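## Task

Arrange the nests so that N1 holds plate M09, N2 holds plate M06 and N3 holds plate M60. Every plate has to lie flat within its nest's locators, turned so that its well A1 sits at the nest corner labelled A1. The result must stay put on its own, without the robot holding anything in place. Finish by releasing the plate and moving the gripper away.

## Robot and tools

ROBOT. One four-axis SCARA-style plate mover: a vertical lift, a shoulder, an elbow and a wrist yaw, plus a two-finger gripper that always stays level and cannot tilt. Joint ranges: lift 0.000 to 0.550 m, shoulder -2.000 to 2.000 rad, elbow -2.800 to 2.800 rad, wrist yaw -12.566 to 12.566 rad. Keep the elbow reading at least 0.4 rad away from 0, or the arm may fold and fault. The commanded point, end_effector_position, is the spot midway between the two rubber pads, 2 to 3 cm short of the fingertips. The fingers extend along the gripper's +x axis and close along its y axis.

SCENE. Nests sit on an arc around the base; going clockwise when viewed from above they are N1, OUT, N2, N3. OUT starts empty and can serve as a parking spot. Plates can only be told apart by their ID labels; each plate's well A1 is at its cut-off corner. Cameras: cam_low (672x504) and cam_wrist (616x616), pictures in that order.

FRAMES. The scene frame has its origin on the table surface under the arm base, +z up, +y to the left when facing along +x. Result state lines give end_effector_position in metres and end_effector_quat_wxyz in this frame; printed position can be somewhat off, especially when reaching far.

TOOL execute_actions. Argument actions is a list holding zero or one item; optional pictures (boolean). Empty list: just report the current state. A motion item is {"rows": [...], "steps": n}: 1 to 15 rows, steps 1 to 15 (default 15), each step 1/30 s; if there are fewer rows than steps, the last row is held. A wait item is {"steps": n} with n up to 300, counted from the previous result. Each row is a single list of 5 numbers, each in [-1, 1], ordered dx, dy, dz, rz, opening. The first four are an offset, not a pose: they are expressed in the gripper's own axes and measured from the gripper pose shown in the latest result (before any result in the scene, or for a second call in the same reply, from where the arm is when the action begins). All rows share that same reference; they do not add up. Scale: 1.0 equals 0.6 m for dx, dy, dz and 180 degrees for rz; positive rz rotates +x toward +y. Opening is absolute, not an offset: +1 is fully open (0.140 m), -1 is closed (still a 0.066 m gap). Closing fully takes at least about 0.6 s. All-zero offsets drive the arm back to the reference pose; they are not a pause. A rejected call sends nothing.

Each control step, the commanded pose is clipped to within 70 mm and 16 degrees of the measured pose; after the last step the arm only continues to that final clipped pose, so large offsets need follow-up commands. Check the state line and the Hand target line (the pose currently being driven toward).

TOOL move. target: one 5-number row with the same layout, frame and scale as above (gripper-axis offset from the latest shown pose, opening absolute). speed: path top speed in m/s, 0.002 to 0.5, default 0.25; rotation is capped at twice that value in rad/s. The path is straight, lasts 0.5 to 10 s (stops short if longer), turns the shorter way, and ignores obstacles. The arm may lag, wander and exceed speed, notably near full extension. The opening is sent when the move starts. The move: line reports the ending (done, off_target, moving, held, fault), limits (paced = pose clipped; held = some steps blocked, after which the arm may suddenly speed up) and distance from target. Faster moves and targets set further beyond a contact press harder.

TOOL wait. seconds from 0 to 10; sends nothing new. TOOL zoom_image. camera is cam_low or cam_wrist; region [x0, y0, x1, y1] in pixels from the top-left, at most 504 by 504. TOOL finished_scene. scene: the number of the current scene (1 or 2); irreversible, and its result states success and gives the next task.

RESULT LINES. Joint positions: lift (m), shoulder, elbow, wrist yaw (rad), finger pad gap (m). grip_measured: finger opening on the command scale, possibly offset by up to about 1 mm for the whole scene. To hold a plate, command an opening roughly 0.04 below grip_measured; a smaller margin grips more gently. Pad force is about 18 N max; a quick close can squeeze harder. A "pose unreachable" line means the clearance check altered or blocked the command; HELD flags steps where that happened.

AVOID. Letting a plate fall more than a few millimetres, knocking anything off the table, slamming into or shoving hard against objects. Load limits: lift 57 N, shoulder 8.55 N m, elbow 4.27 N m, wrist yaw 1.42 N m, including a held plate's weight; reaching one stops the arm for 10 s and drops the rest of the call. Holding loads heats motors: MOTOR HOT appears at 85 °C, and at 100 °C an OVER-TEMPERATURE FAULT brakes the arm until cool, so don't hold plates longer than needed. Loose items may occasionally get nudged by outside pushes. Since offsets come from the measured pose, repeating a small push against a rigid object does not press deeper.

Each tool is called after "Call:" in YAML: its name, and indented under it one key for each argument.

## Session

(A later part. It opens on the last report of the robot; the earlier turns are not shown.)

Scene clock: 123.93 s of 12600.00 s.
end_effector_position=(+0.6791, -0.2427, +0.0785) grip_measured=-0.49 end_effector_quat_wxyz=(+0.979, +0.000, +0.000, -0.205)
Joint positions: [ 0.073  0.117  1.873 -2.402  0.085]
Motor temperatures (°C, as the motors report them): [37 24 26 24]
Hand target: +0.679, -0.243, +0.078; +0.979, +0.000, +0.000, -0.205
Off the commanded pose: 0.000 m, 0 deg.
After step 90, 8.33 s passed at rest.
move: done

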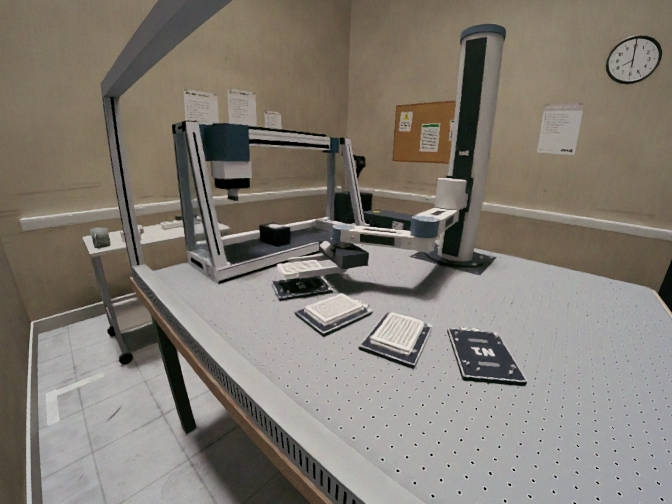

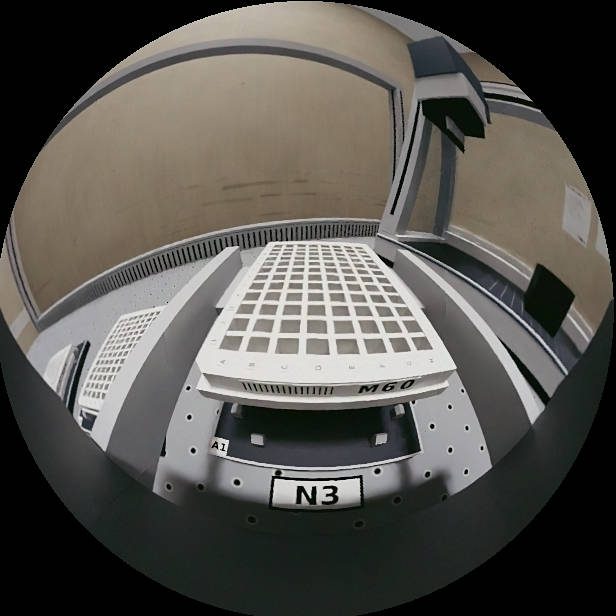

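Call:
move:
  target: [0, 0, -0.07, 0, -0.53]
  speed: 0.08

Call:
move:
  target: [0, 0, -0.008, 0, -0.53]
  speed: 0.03

Call:
move:
  target: [0, 0, 0, 0, 1]
  speed: 0.05

Call:
move:
  target: [0, 0, 0.068, 0, 1]
  speed: 0.2

Scene clock: 131.73 s of 12600.00 s.
end_effector_position=(+0.6789, -0.2430, +0.0364) grip_measured=-0.49 end_effector_quat_wxyz=(+0.979, +0.000, +0.000, -0.205)
Joint positions: [ 0.031  0.116  1.873 -2.403  0.085]
Motor temperatures (°C, as the motors report them): [37 24 26 24]
Hand target: +0.679, -0.243, +0.036; +0.979, +0.000, +0.000, -0.205
Off the commanded pose: 0.000 m, 0 deg.
After step 90, 4.00 s passed at rest.
move: done

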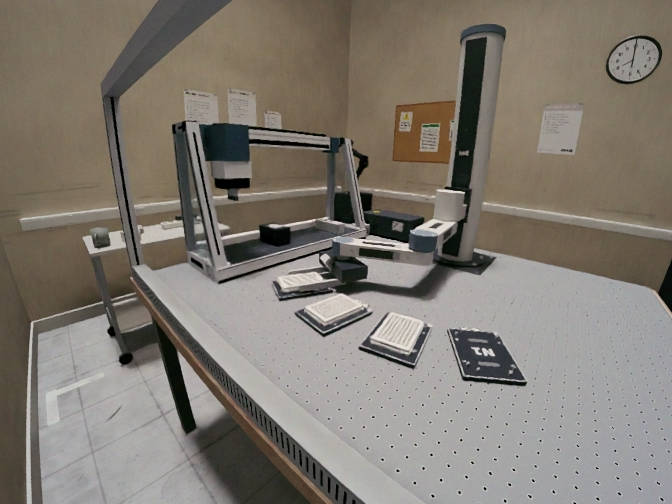

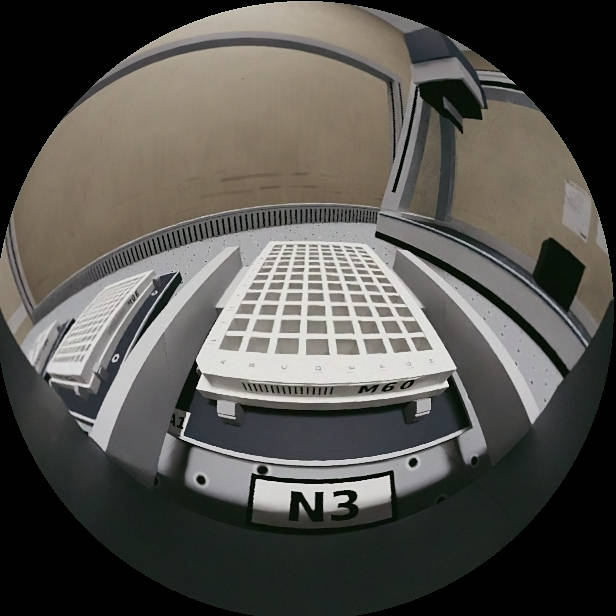

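Scene clock: 132.43 s of 12600.00 s.
end_effector_position=(+0.6788, -0.2431, +0.0316) grip_measured=-0.49 end_effector_quat_wxyz=(+0.979, +0.000, +0.000, -0.206)
Joint positions: [ 0.027  0.117  1.873 -2.404  0.085]
Motor temperatures (°C, as the motors report them): [37 24 26 24]
Hand target: +0.679, -0.243, +0.032; +0.979, +0.000, +0.000, -0.205
Off the commanded pose: 0.000 m, 0 deg.
move: done

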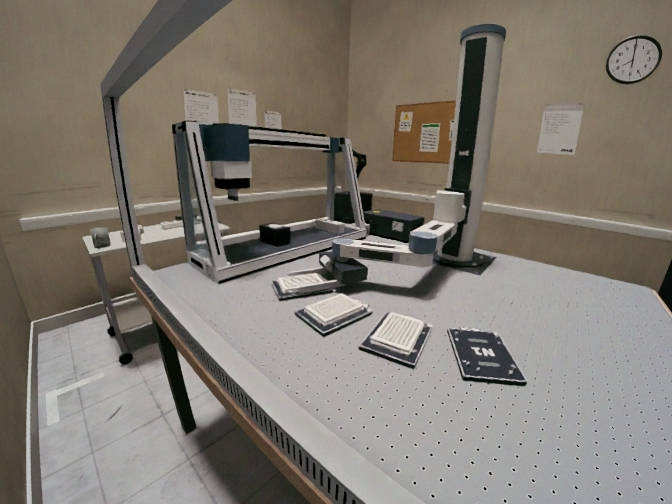

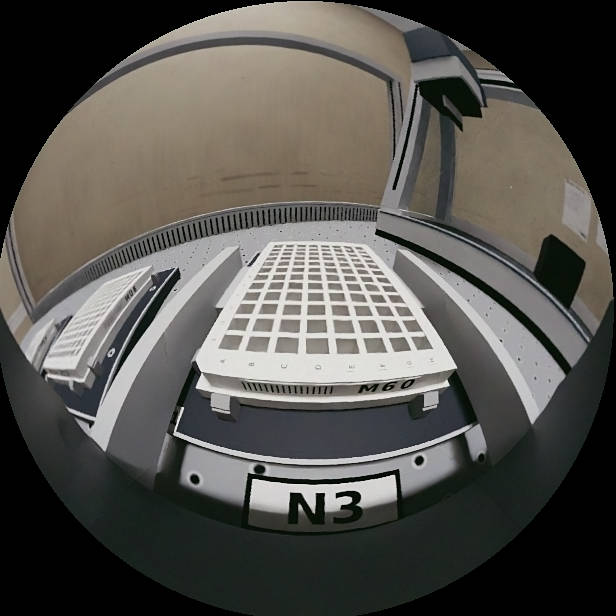

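Scene clock: 133.10 s of 12600.00 s.
end_effector_position=(+0.6789, -0.2431, +0.0316) grip_measured=+0.99 end_effector_quat_wxyz=(+0.979, +0.000, +0.000, -0.206)
Joint positions: [ 0.027  0.117  1.873 -2.404  0.14 ]
Motor temperatures (°C, as the motors report them): [37 24 26 24]
Hand target: +0.679, -0.243, +0.032; +0.979, +0.000, +0.000, -0.206
Off the commanded pose: 0.000 m, 0 deg.
move: done

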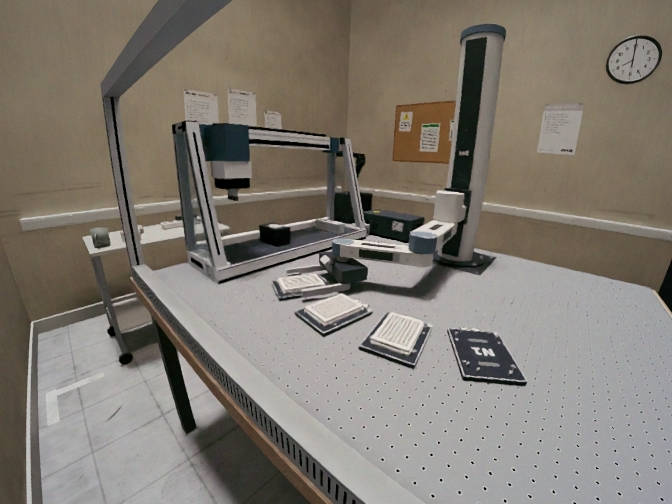

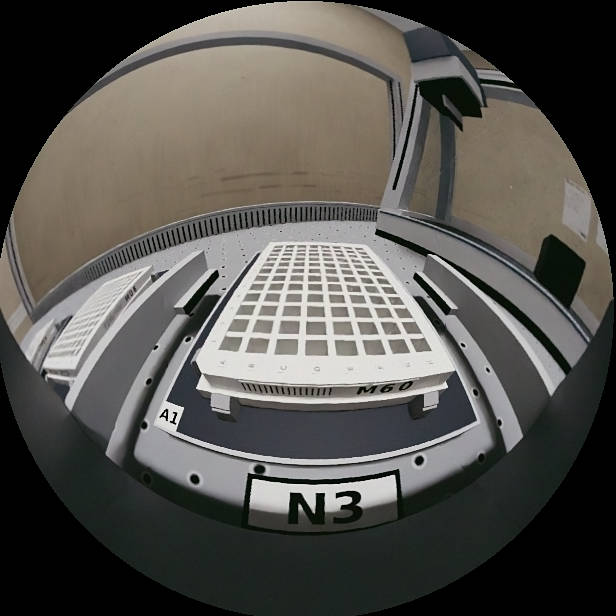

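Scene clock: 133.80 s of 12600.00 s.
end_effector_position=(+0.6789, -0.2431, +0.0725) grip_measured=+0.99 end_effector_quat_wxyz=(+0.979, +0.000, +0.000, -0.206)
Joint positions: [ 0.067  0.117  1.873 -2.404  0.14 ]
Motor temperatures (°C, as the motors report them): [37 24 26 24]
Hand target: +0.679, -0.243, +0.072; +0.979, +0.000, +0.000, -0.206
Off the commanded pose: 0.000 m, 0 deg.
move: done

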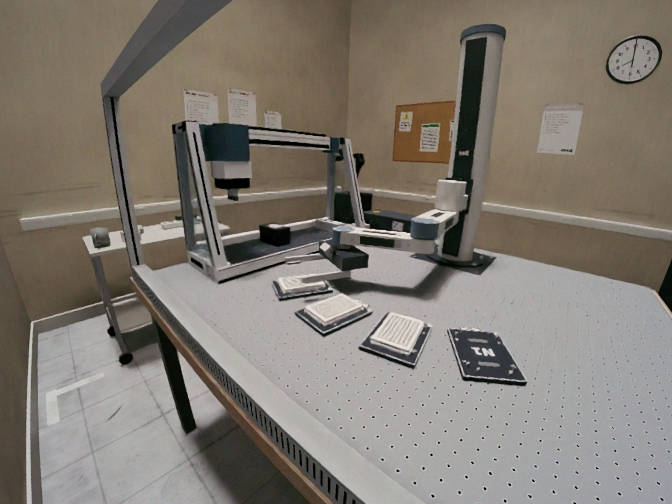

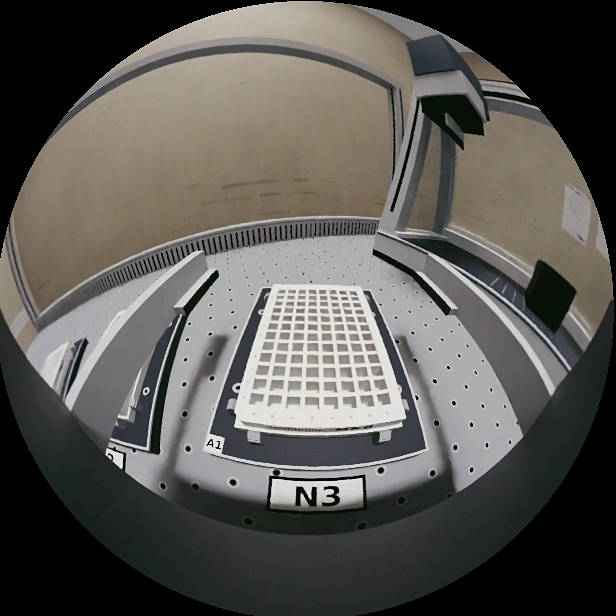

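Call:
move:
  target: [-0.031, 0.302, 0, 0.104, 1]
  speed: 0.3

Scene clock: 139.13 s of 12600.00 s.
end_effector_position=(+0.7349, -0.0695, +0.0725) grip_measured=+0.99 end_effector_quat_wxyz=(+0.999, +0.000, +0.000, -0.043)
Joint positions: [ 0.067  0.428  1.905 -2.42   0.14 ]
Motor temperatures (°C, as the motors report them): [37 24 26 24]
Hand target: +0.735, -0.070, +0.072; +0.999, +0.000, +0.000, -0.044
Off the commanded pose: 0.000 m, 0 deg.
After step 90, 1.33 s passed at rest.
move: done

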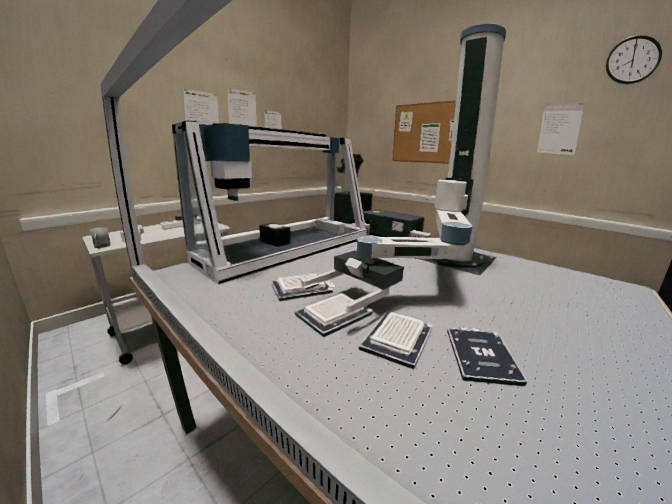

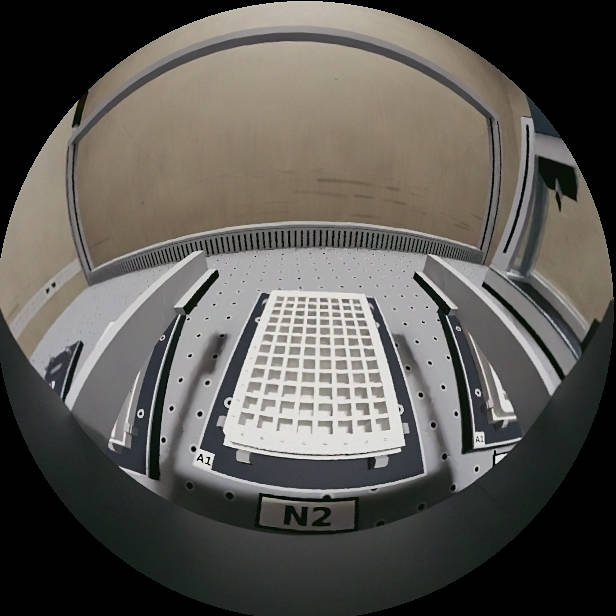

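Call:
move:
  target: [-0.02, 0.006, -0.066, -0.011, 1]
  speed: 0.1

Call:
move:
  target: [0, 0, 0, 0, -0.53]
  speed: 0.05

Call:
move:
  target: [0, 0, 0.076, 0, -0.53]
  speed: 0.15

Scene clock: 156.80 s of 12600.00 s.
end_effector_position=(+0.7233, -0.0647, +0.0328) grip_measured=+0.99 end_effector_quat_wxyz=(+0.998, +0.000, +0.000, -0.060)
Joint positions: [ 0.028  0.482  1.825 -2.429  0.14 ]
Motor temperatures (°C, as the motors report them): [37 24 26 24]
Hand target: +0.723, -0.065, +0.033; +0.998, +0.000, +0.000, -0.061
Off the commanded pose: 0.000 m, 0 deg.
After step 90, 13.93 s passed at rest.
move: done

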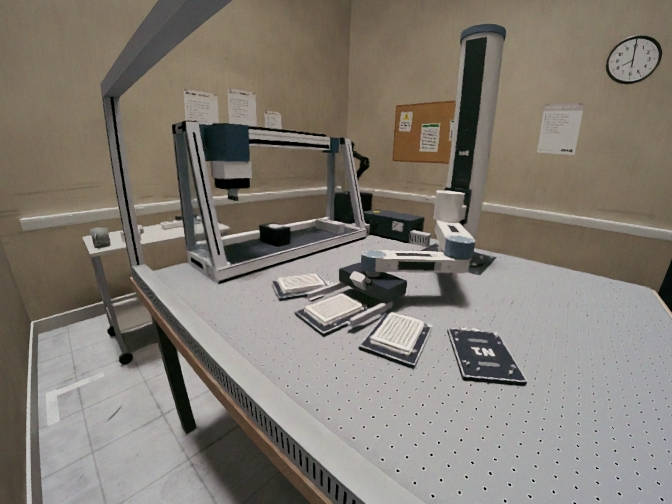

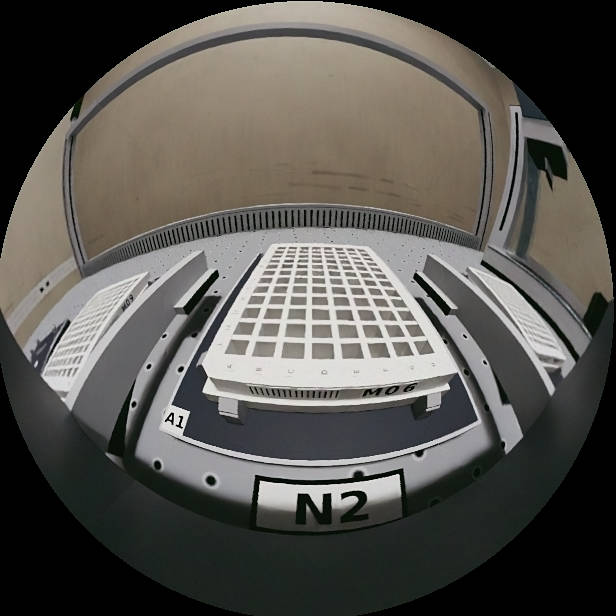

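Scene clock: 157.50 s of 12600.00 s.
end_effector_position=(+0.7229, -0.0663, +0.0332) grip_measured=-0.52 end_effector_quat_wxyz=(+0.998, +0.000, +0.000, -0.063)
Joint positions: [ 0.028  0.481  1.824 -2.432  0.084]
Motor temperatures (°C, as the motors report them): [37 24 26 24]
Hand target: +0.723, -0.065, +0.033; +0.998, +0.000, +0.000, -0.060
Off the commanded pose: 0.002 m, 0 deg.
move: done

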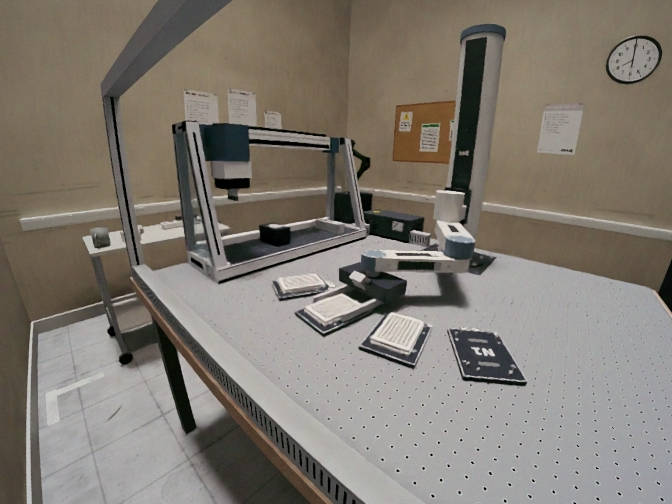

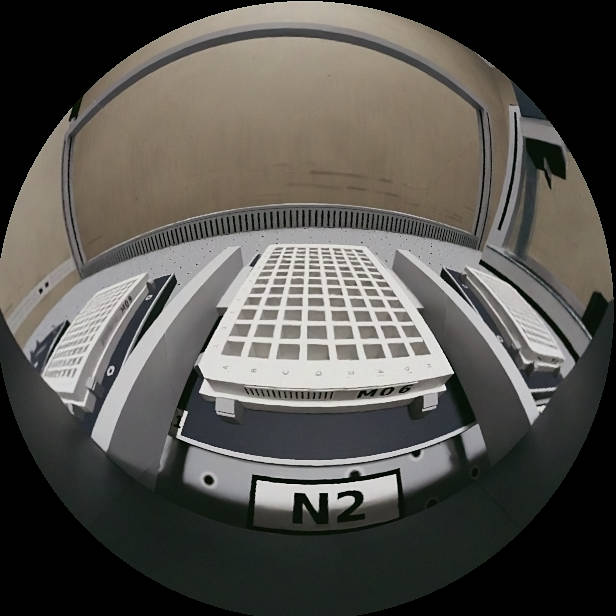

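Scene clock: 158.23 s of 12600.00 s.
end_effector_position=(+0.7228, -0.0664, +0.0789) grip_measured=-0.53 end_effector_quat_wxyz=(+0.998, +0.000, +0.000, -0.064)
Joint positions: [ 0.074  0.481  1.824 -2.432  0.083]
Motor temperatures (°C, as the motors report them): [37 24 26 24]
Hand target: +0.723, -0.066, +0.079; +0.998, +0.000, +0.000, -0.063
Off the commanded pose: 0.000 m, 0 deg.
move: done

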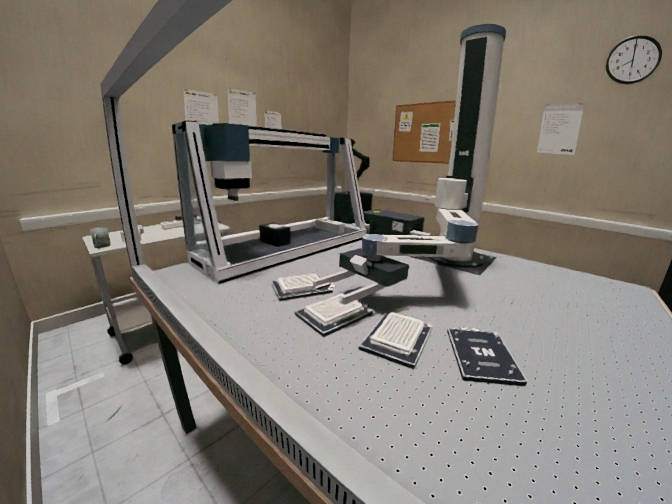

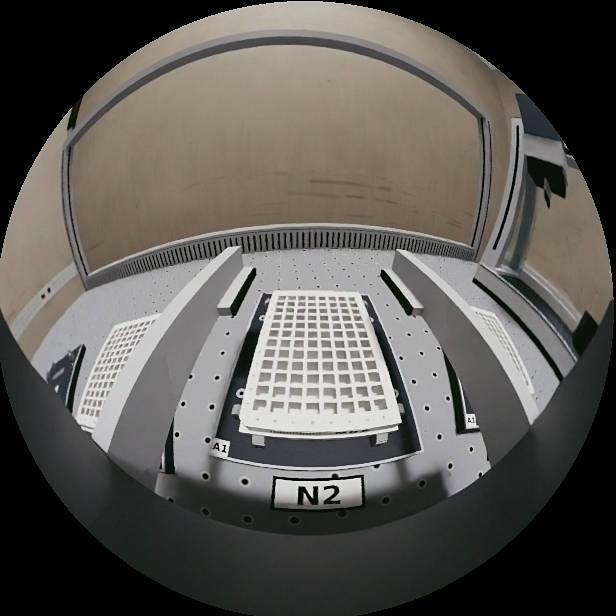

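Call:
move:
  target: [-0.074, 0.286, 0, 0.1167, 1]
  speed: 0.3

Call:
move:
  target: [0, 0, -0.08, 0, 1]
  speed: 0.1

Call:
move:
  target: [0, 0, 0, 0, -0.53]
  speed: 0.05

Call:
move:
  target: [0, 0, 0.079, 0, -0.53]
  speed: 0.15

Scene clock: 172.17 s of 12600.00 s.
end_effector_position=(+0.7007, +0.1097, +0.0789) grip_measured=+0.99 end_effector_quat_wxyz=(+0.993, +0.000, +0.000, +0.120)
Joint positions: [ 0.074  0.833  1.733 -2.326  0.14 ]
Motor temperatures (°C, as the motors report them): [37 24 26 24]
Hand target: +0.701, +0.109, +0.079; +0.993, +0.000, +0.000, +0.119
Off the commanded pose: 0.000 m, 0 deg.
After step 90, 9.97 s passed at rest.
move: done

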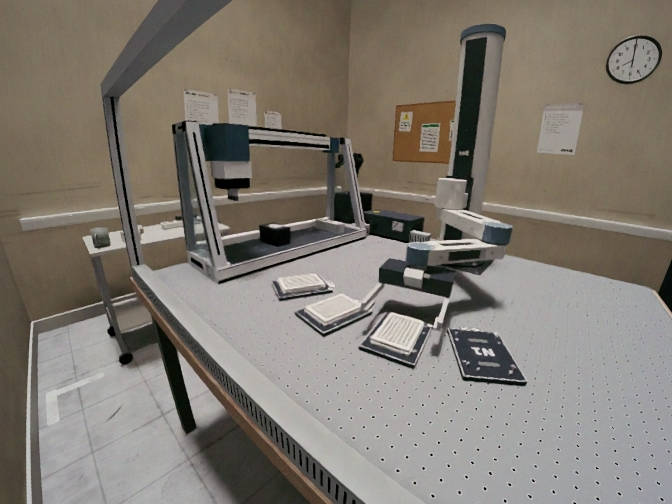

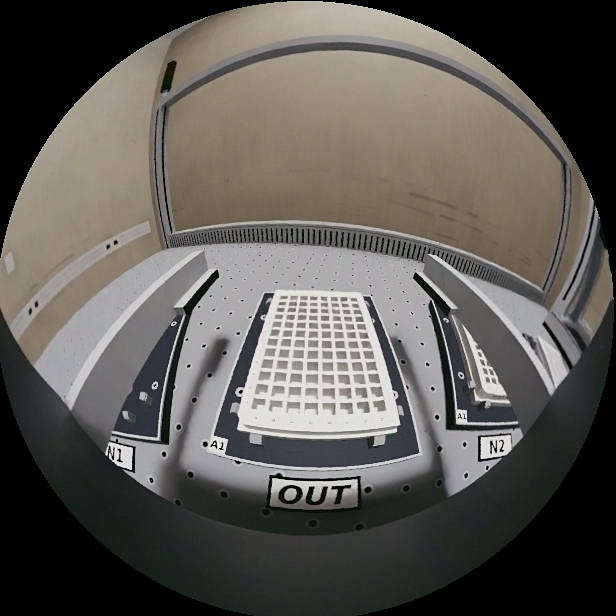

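Scene clock: 172.93 s of 12600.00 s.
end_effector_position=(+0.7007, +0.1097, +0.0308) grip_measured=+0.99 end_effector_quat_wxyz=(+0.993, +0.000, +0.000, +0.120)
Joint positions: [ 0.026  0.833  1.733 -2.326  0.14 ]
Motor temperatures (°C, as the motors report them): [37 24 26 24]
Hand target: +0.701, +0.110, +0.031; +0.993, +0.000, +0.000, +0.120
Off the commanded pose: 0.000 m, 0 deg.
move: done

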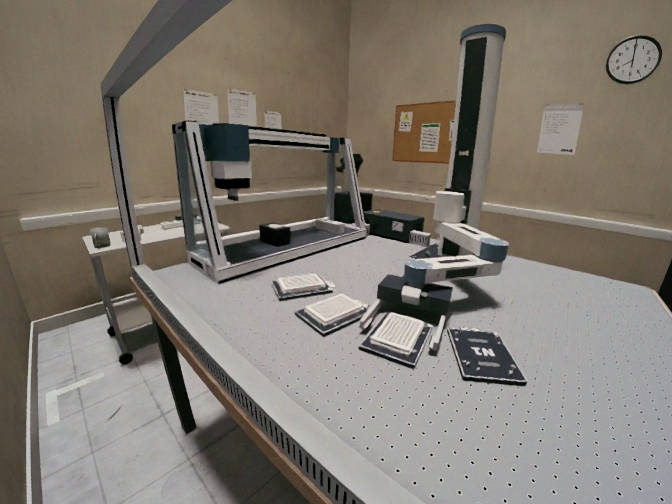

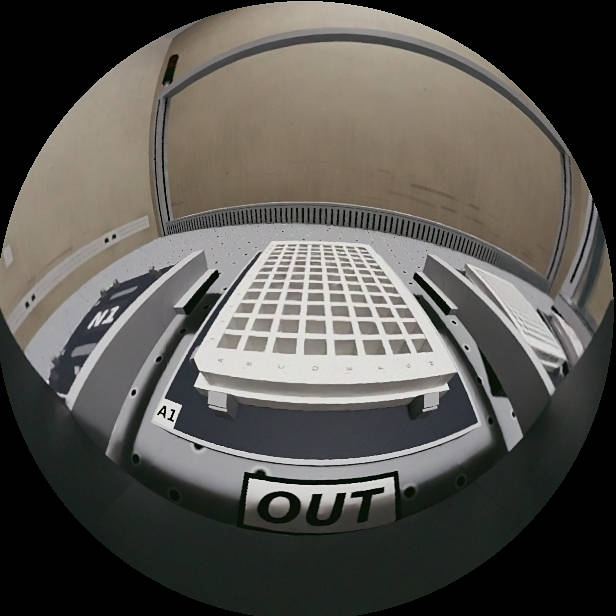

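Scene clock: 173.60 s of 12600.00 s.
end_effector_position=(+0.7007, +0.1095, +0.0308) grip_measured=-0.47 end_effector_quat_wxyz=(+0.993, +0.000, +0.000, +0.119)
Joint positions: [ 0.026  0.833  1.733 -2.327  0.086]
Motor temperatures (°C, as the motors report them): [37 24 26 24]
Hand target: +0.701, +0.110, +0.031; +0.993, +0.000, +0.000, +0.120
Off the commanded pose: 0.000 m, 0 deg.
move: done

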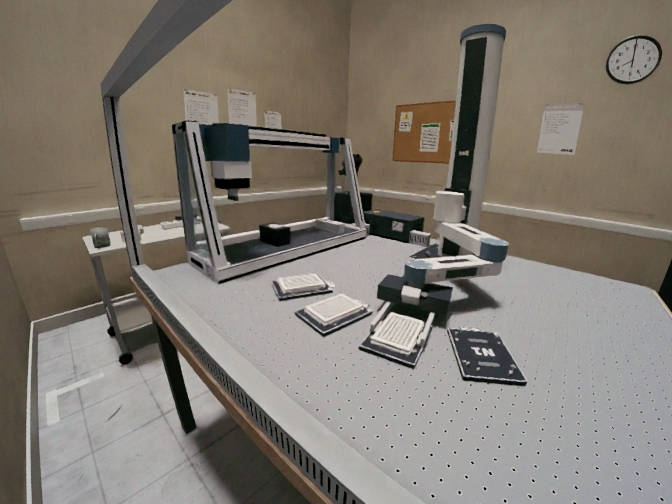

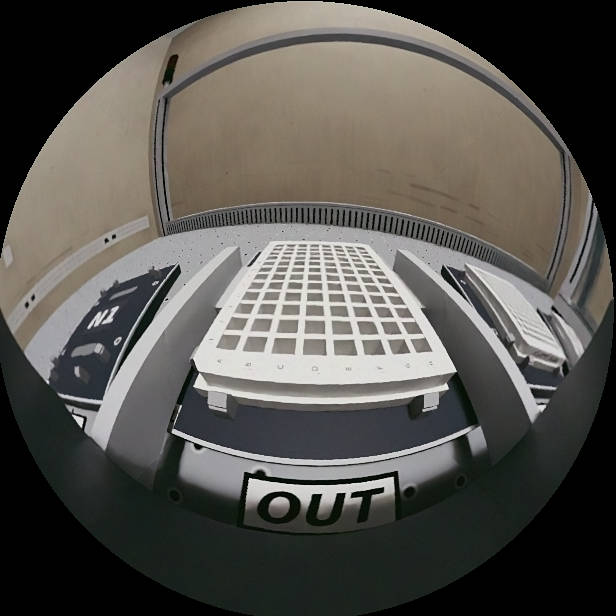

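Scene clock: 174.33 s of 12600.00 s.
end_effector_position=(+0.7007, +0.1095, +0.0783) grip_measured=-0.47 end_effector_quat_wxyz=(+0.993, +0.000, +0.000, +0.119)
Joint positions: [ 0.073  0.833  1.733 -2.327  0.085]
Motor temperatures (°C, as the motors report them): [37 24 26 24]
Hand target: +0.701, +0.110, +0.078; +0.993, +0.000, +0.000, +0.119
Off the commanded pose: 0.000 m, 0 deg.
move: done

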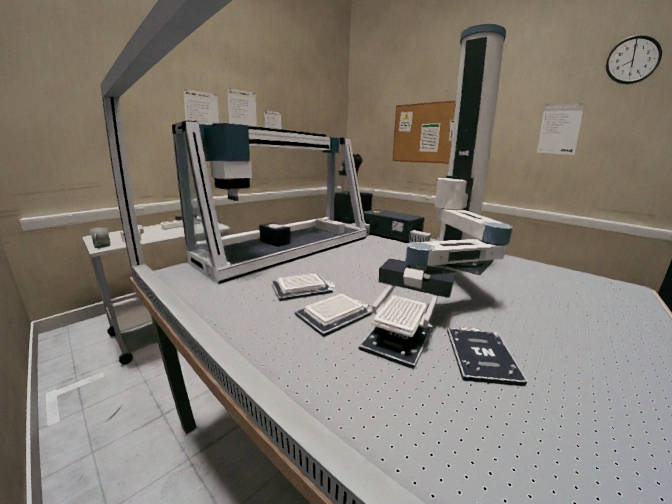

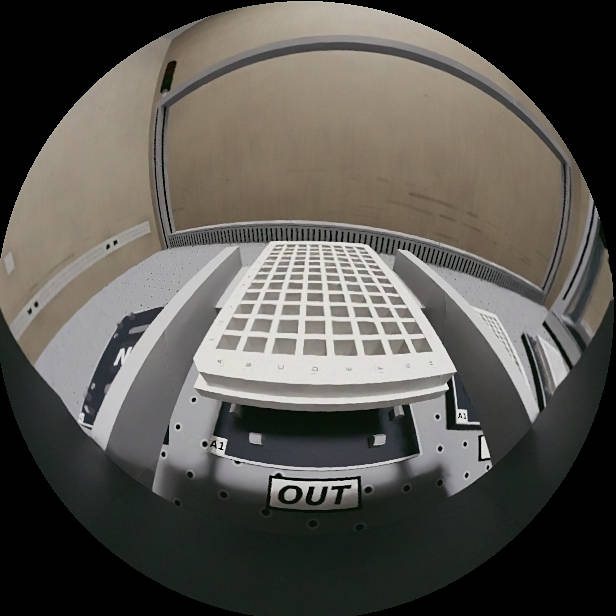

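Call:
move:
  target: [-0.0395, 0.301, 0, 0.11, -0.53]
  speed: 0.25

Scene clock: 182.17 s of 12600.00 s.
end_effector_position=(+0.6350, +0.2796, +0.0783) grip_measured=-0.47 end_effector_quat_wxyz=(+0.958, +0.000, +0.000, +0.288)
Joint positions: [ 0.073  1.168  1.741 -2.324  0.085]
Motor temperatures (°C, as the motors report them): [37 24 26 24]
Hand target: +0.635, +0.279, +0.078; +0.958, +0.000, +0.000, +0.288
Off the commanded pose: 0.000 m, 0 deg.
After step 90, 3.77 s passed at rest.
move: done

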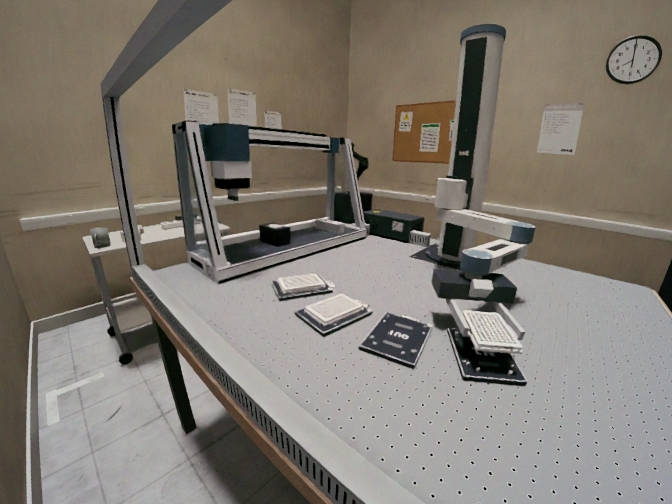

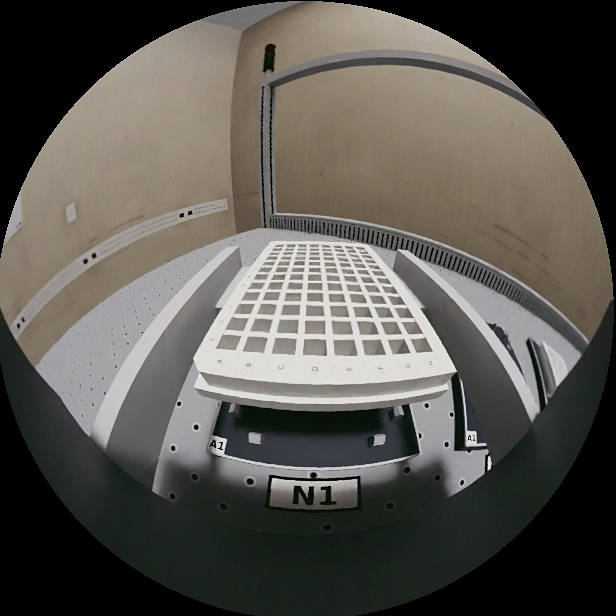

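Matches. Lower, release, and lift clear.

Call:
move:
  target: [0, 0, -0.07, 0, -0.53]
  speed: 0.08

Call:
move:
  target: [0, 0, -0.008, 0, -0.53]
  speed: 0.03

Call:
move:
  target: [0, 0, 0, 0, 1]
  speed: 0.05

Call:
move:
  target: [0, 0, 0.068, 0, 1]
  speed: 0.2

Scene clock: 189.43 s of 12600.00 s.
end_effector_position=(+0.6350, +0.2796, +0.0362) grip_measured=-0.47 end_effector_quat_wxyz=(+0.958, +0.000, +0.000, +0.288)
Joint positions: [ 0.031  1.168  1.741 -2.324  0.085]
Motor temperatures (°C, as the motors report them): [37 24 26 24]
Hand target: +0.635, +0.280, +0.036; +0.958, +0.000, +0.000, +0.288
Off the commanded pose: 0.000 m, 0 deg.
After step 90, 3.47 s passed at rest.
move: done

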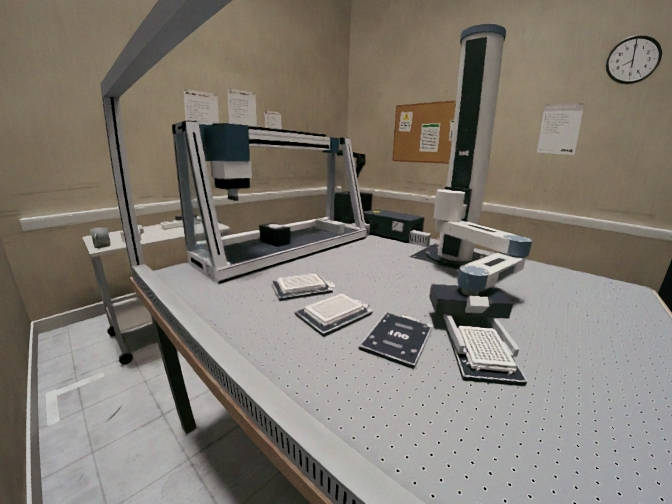

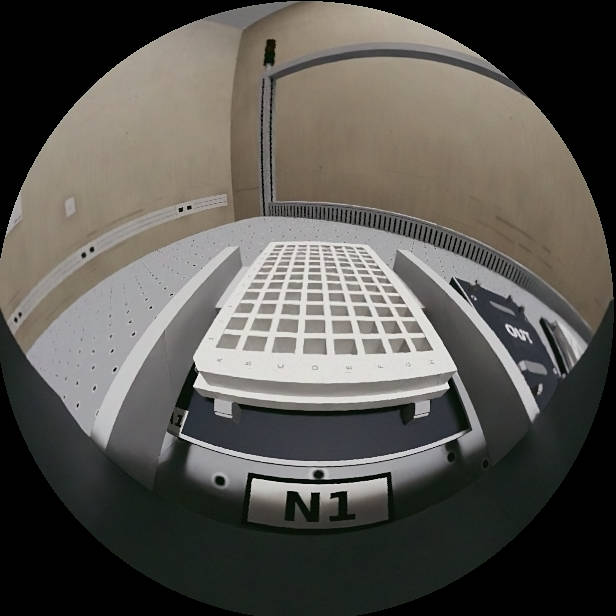

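Scene clock: 190.13 s of 12600.00 s.
end_effector_position=(+0.6350, +0.2797, +0.0314) grip_measured=-0.47 end_effector_quat_wxyz=(+0.958, +0.000, +0.000, +0.288)
Joint positions: [ 0.026  1.168  1.741 -2.325  0.085]
Motor temperatures (°C, as the motors report them): [37 24 26 24]
Hand target: +0.635, +0.280, +0.031; +0.958, +0.000, +0.000, +0.288
Off the commanded pose: 0.000 m, 0 deg.
move: done

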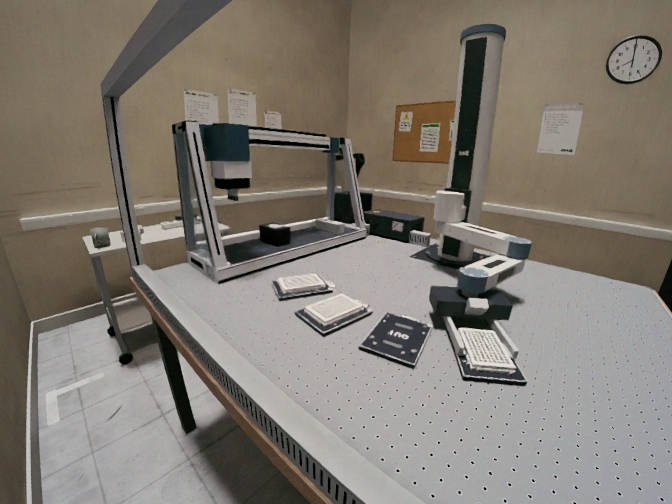

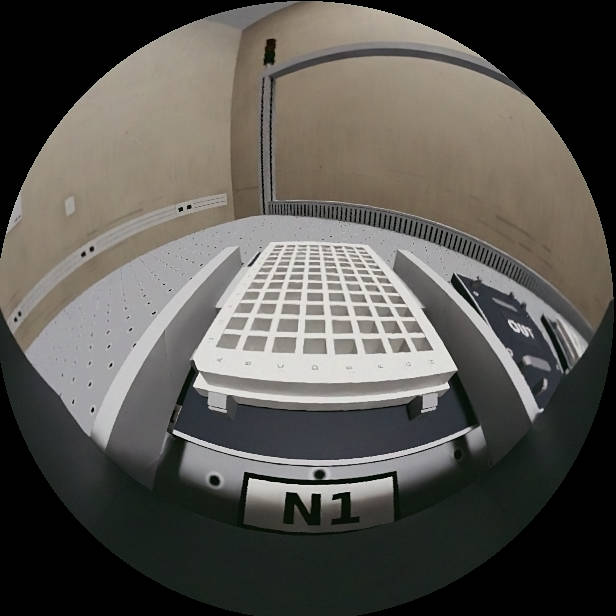

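Scene clock: 190.80 s of 12600.00 s.
end_effector_position=(+0.6350, +0.2797, +0.0314) grip_measured=+0.99 end_effector_quat_wxyz=(+0.958, +0.000, +0.000, +0.288)
Joint positions: [ 0.026  1.168  1.741 -2.325  0.14 ]
Motor temperatures (°C, as the motors report them): [37 24 26 24]
Hand target: +0.635, +0.280, +0.031; +0.958, +0.000, +0.000, +0.288
Off the commanded pose: 0.000 m, 0 deg.
move: done

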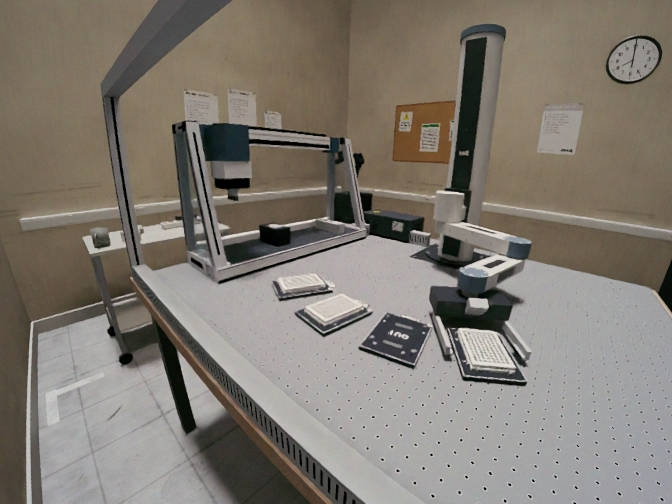

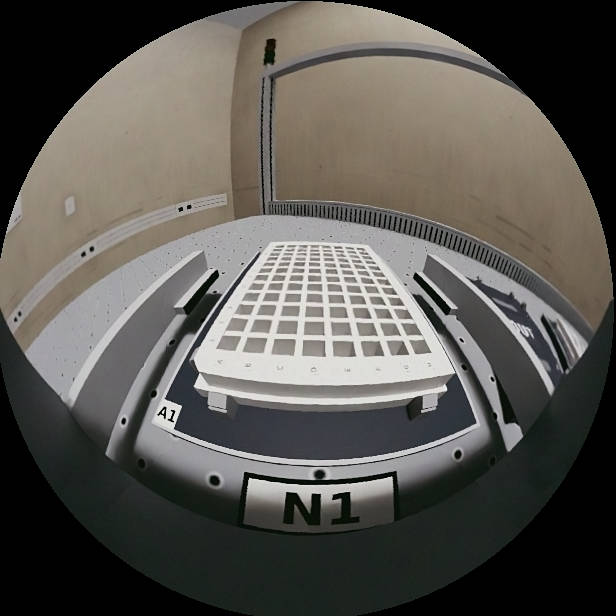

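Scene clock: 191.50 s of 12600.00 s.
end_effector_position=(+0.6350, +0.2797, +0.0723) grip_measured=+0.99 end_effector_quat_wxyz=(+0.958, +0.000, +0.000, +0.288)
Joint positions: [ 0.067  1.168  1.741 -2.325  0.14 ]
Motor temperatures (°C, as the motors report them): [37 24 26 24]
Hand target: +0.635, +0.280, +0.072; +0.958, +0.000, +0.000, +0.288
Off the commanded pose: 0.000 m, 0 deg.
move: done

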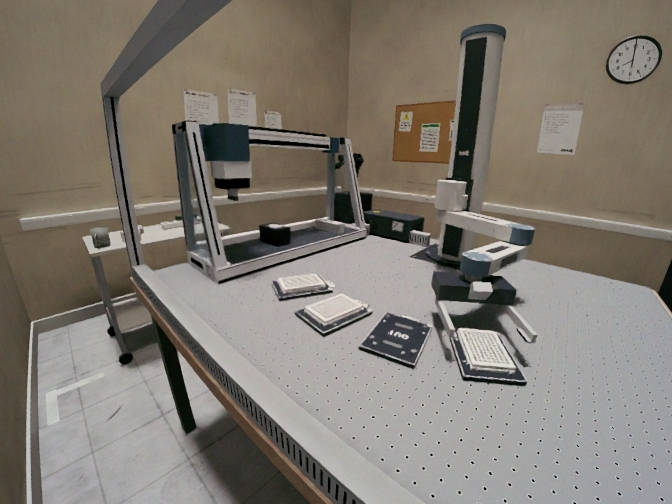

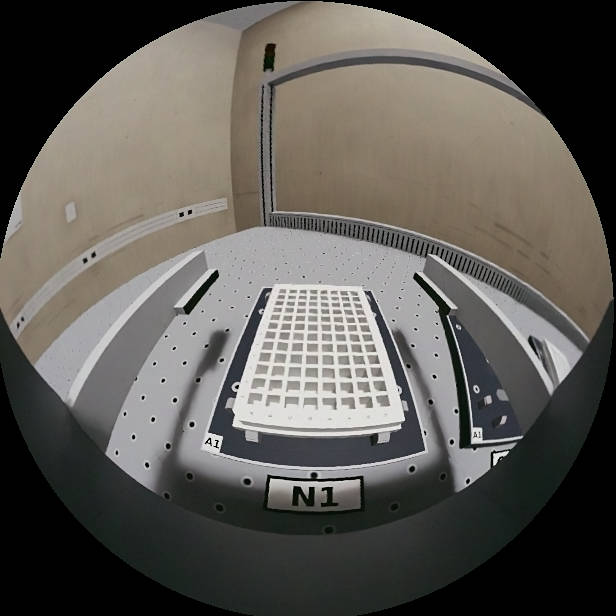

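All three plates look seated and the gripper is clear.

Call:
finished_scene:
  scene: 2

The scene is finished: the task was done.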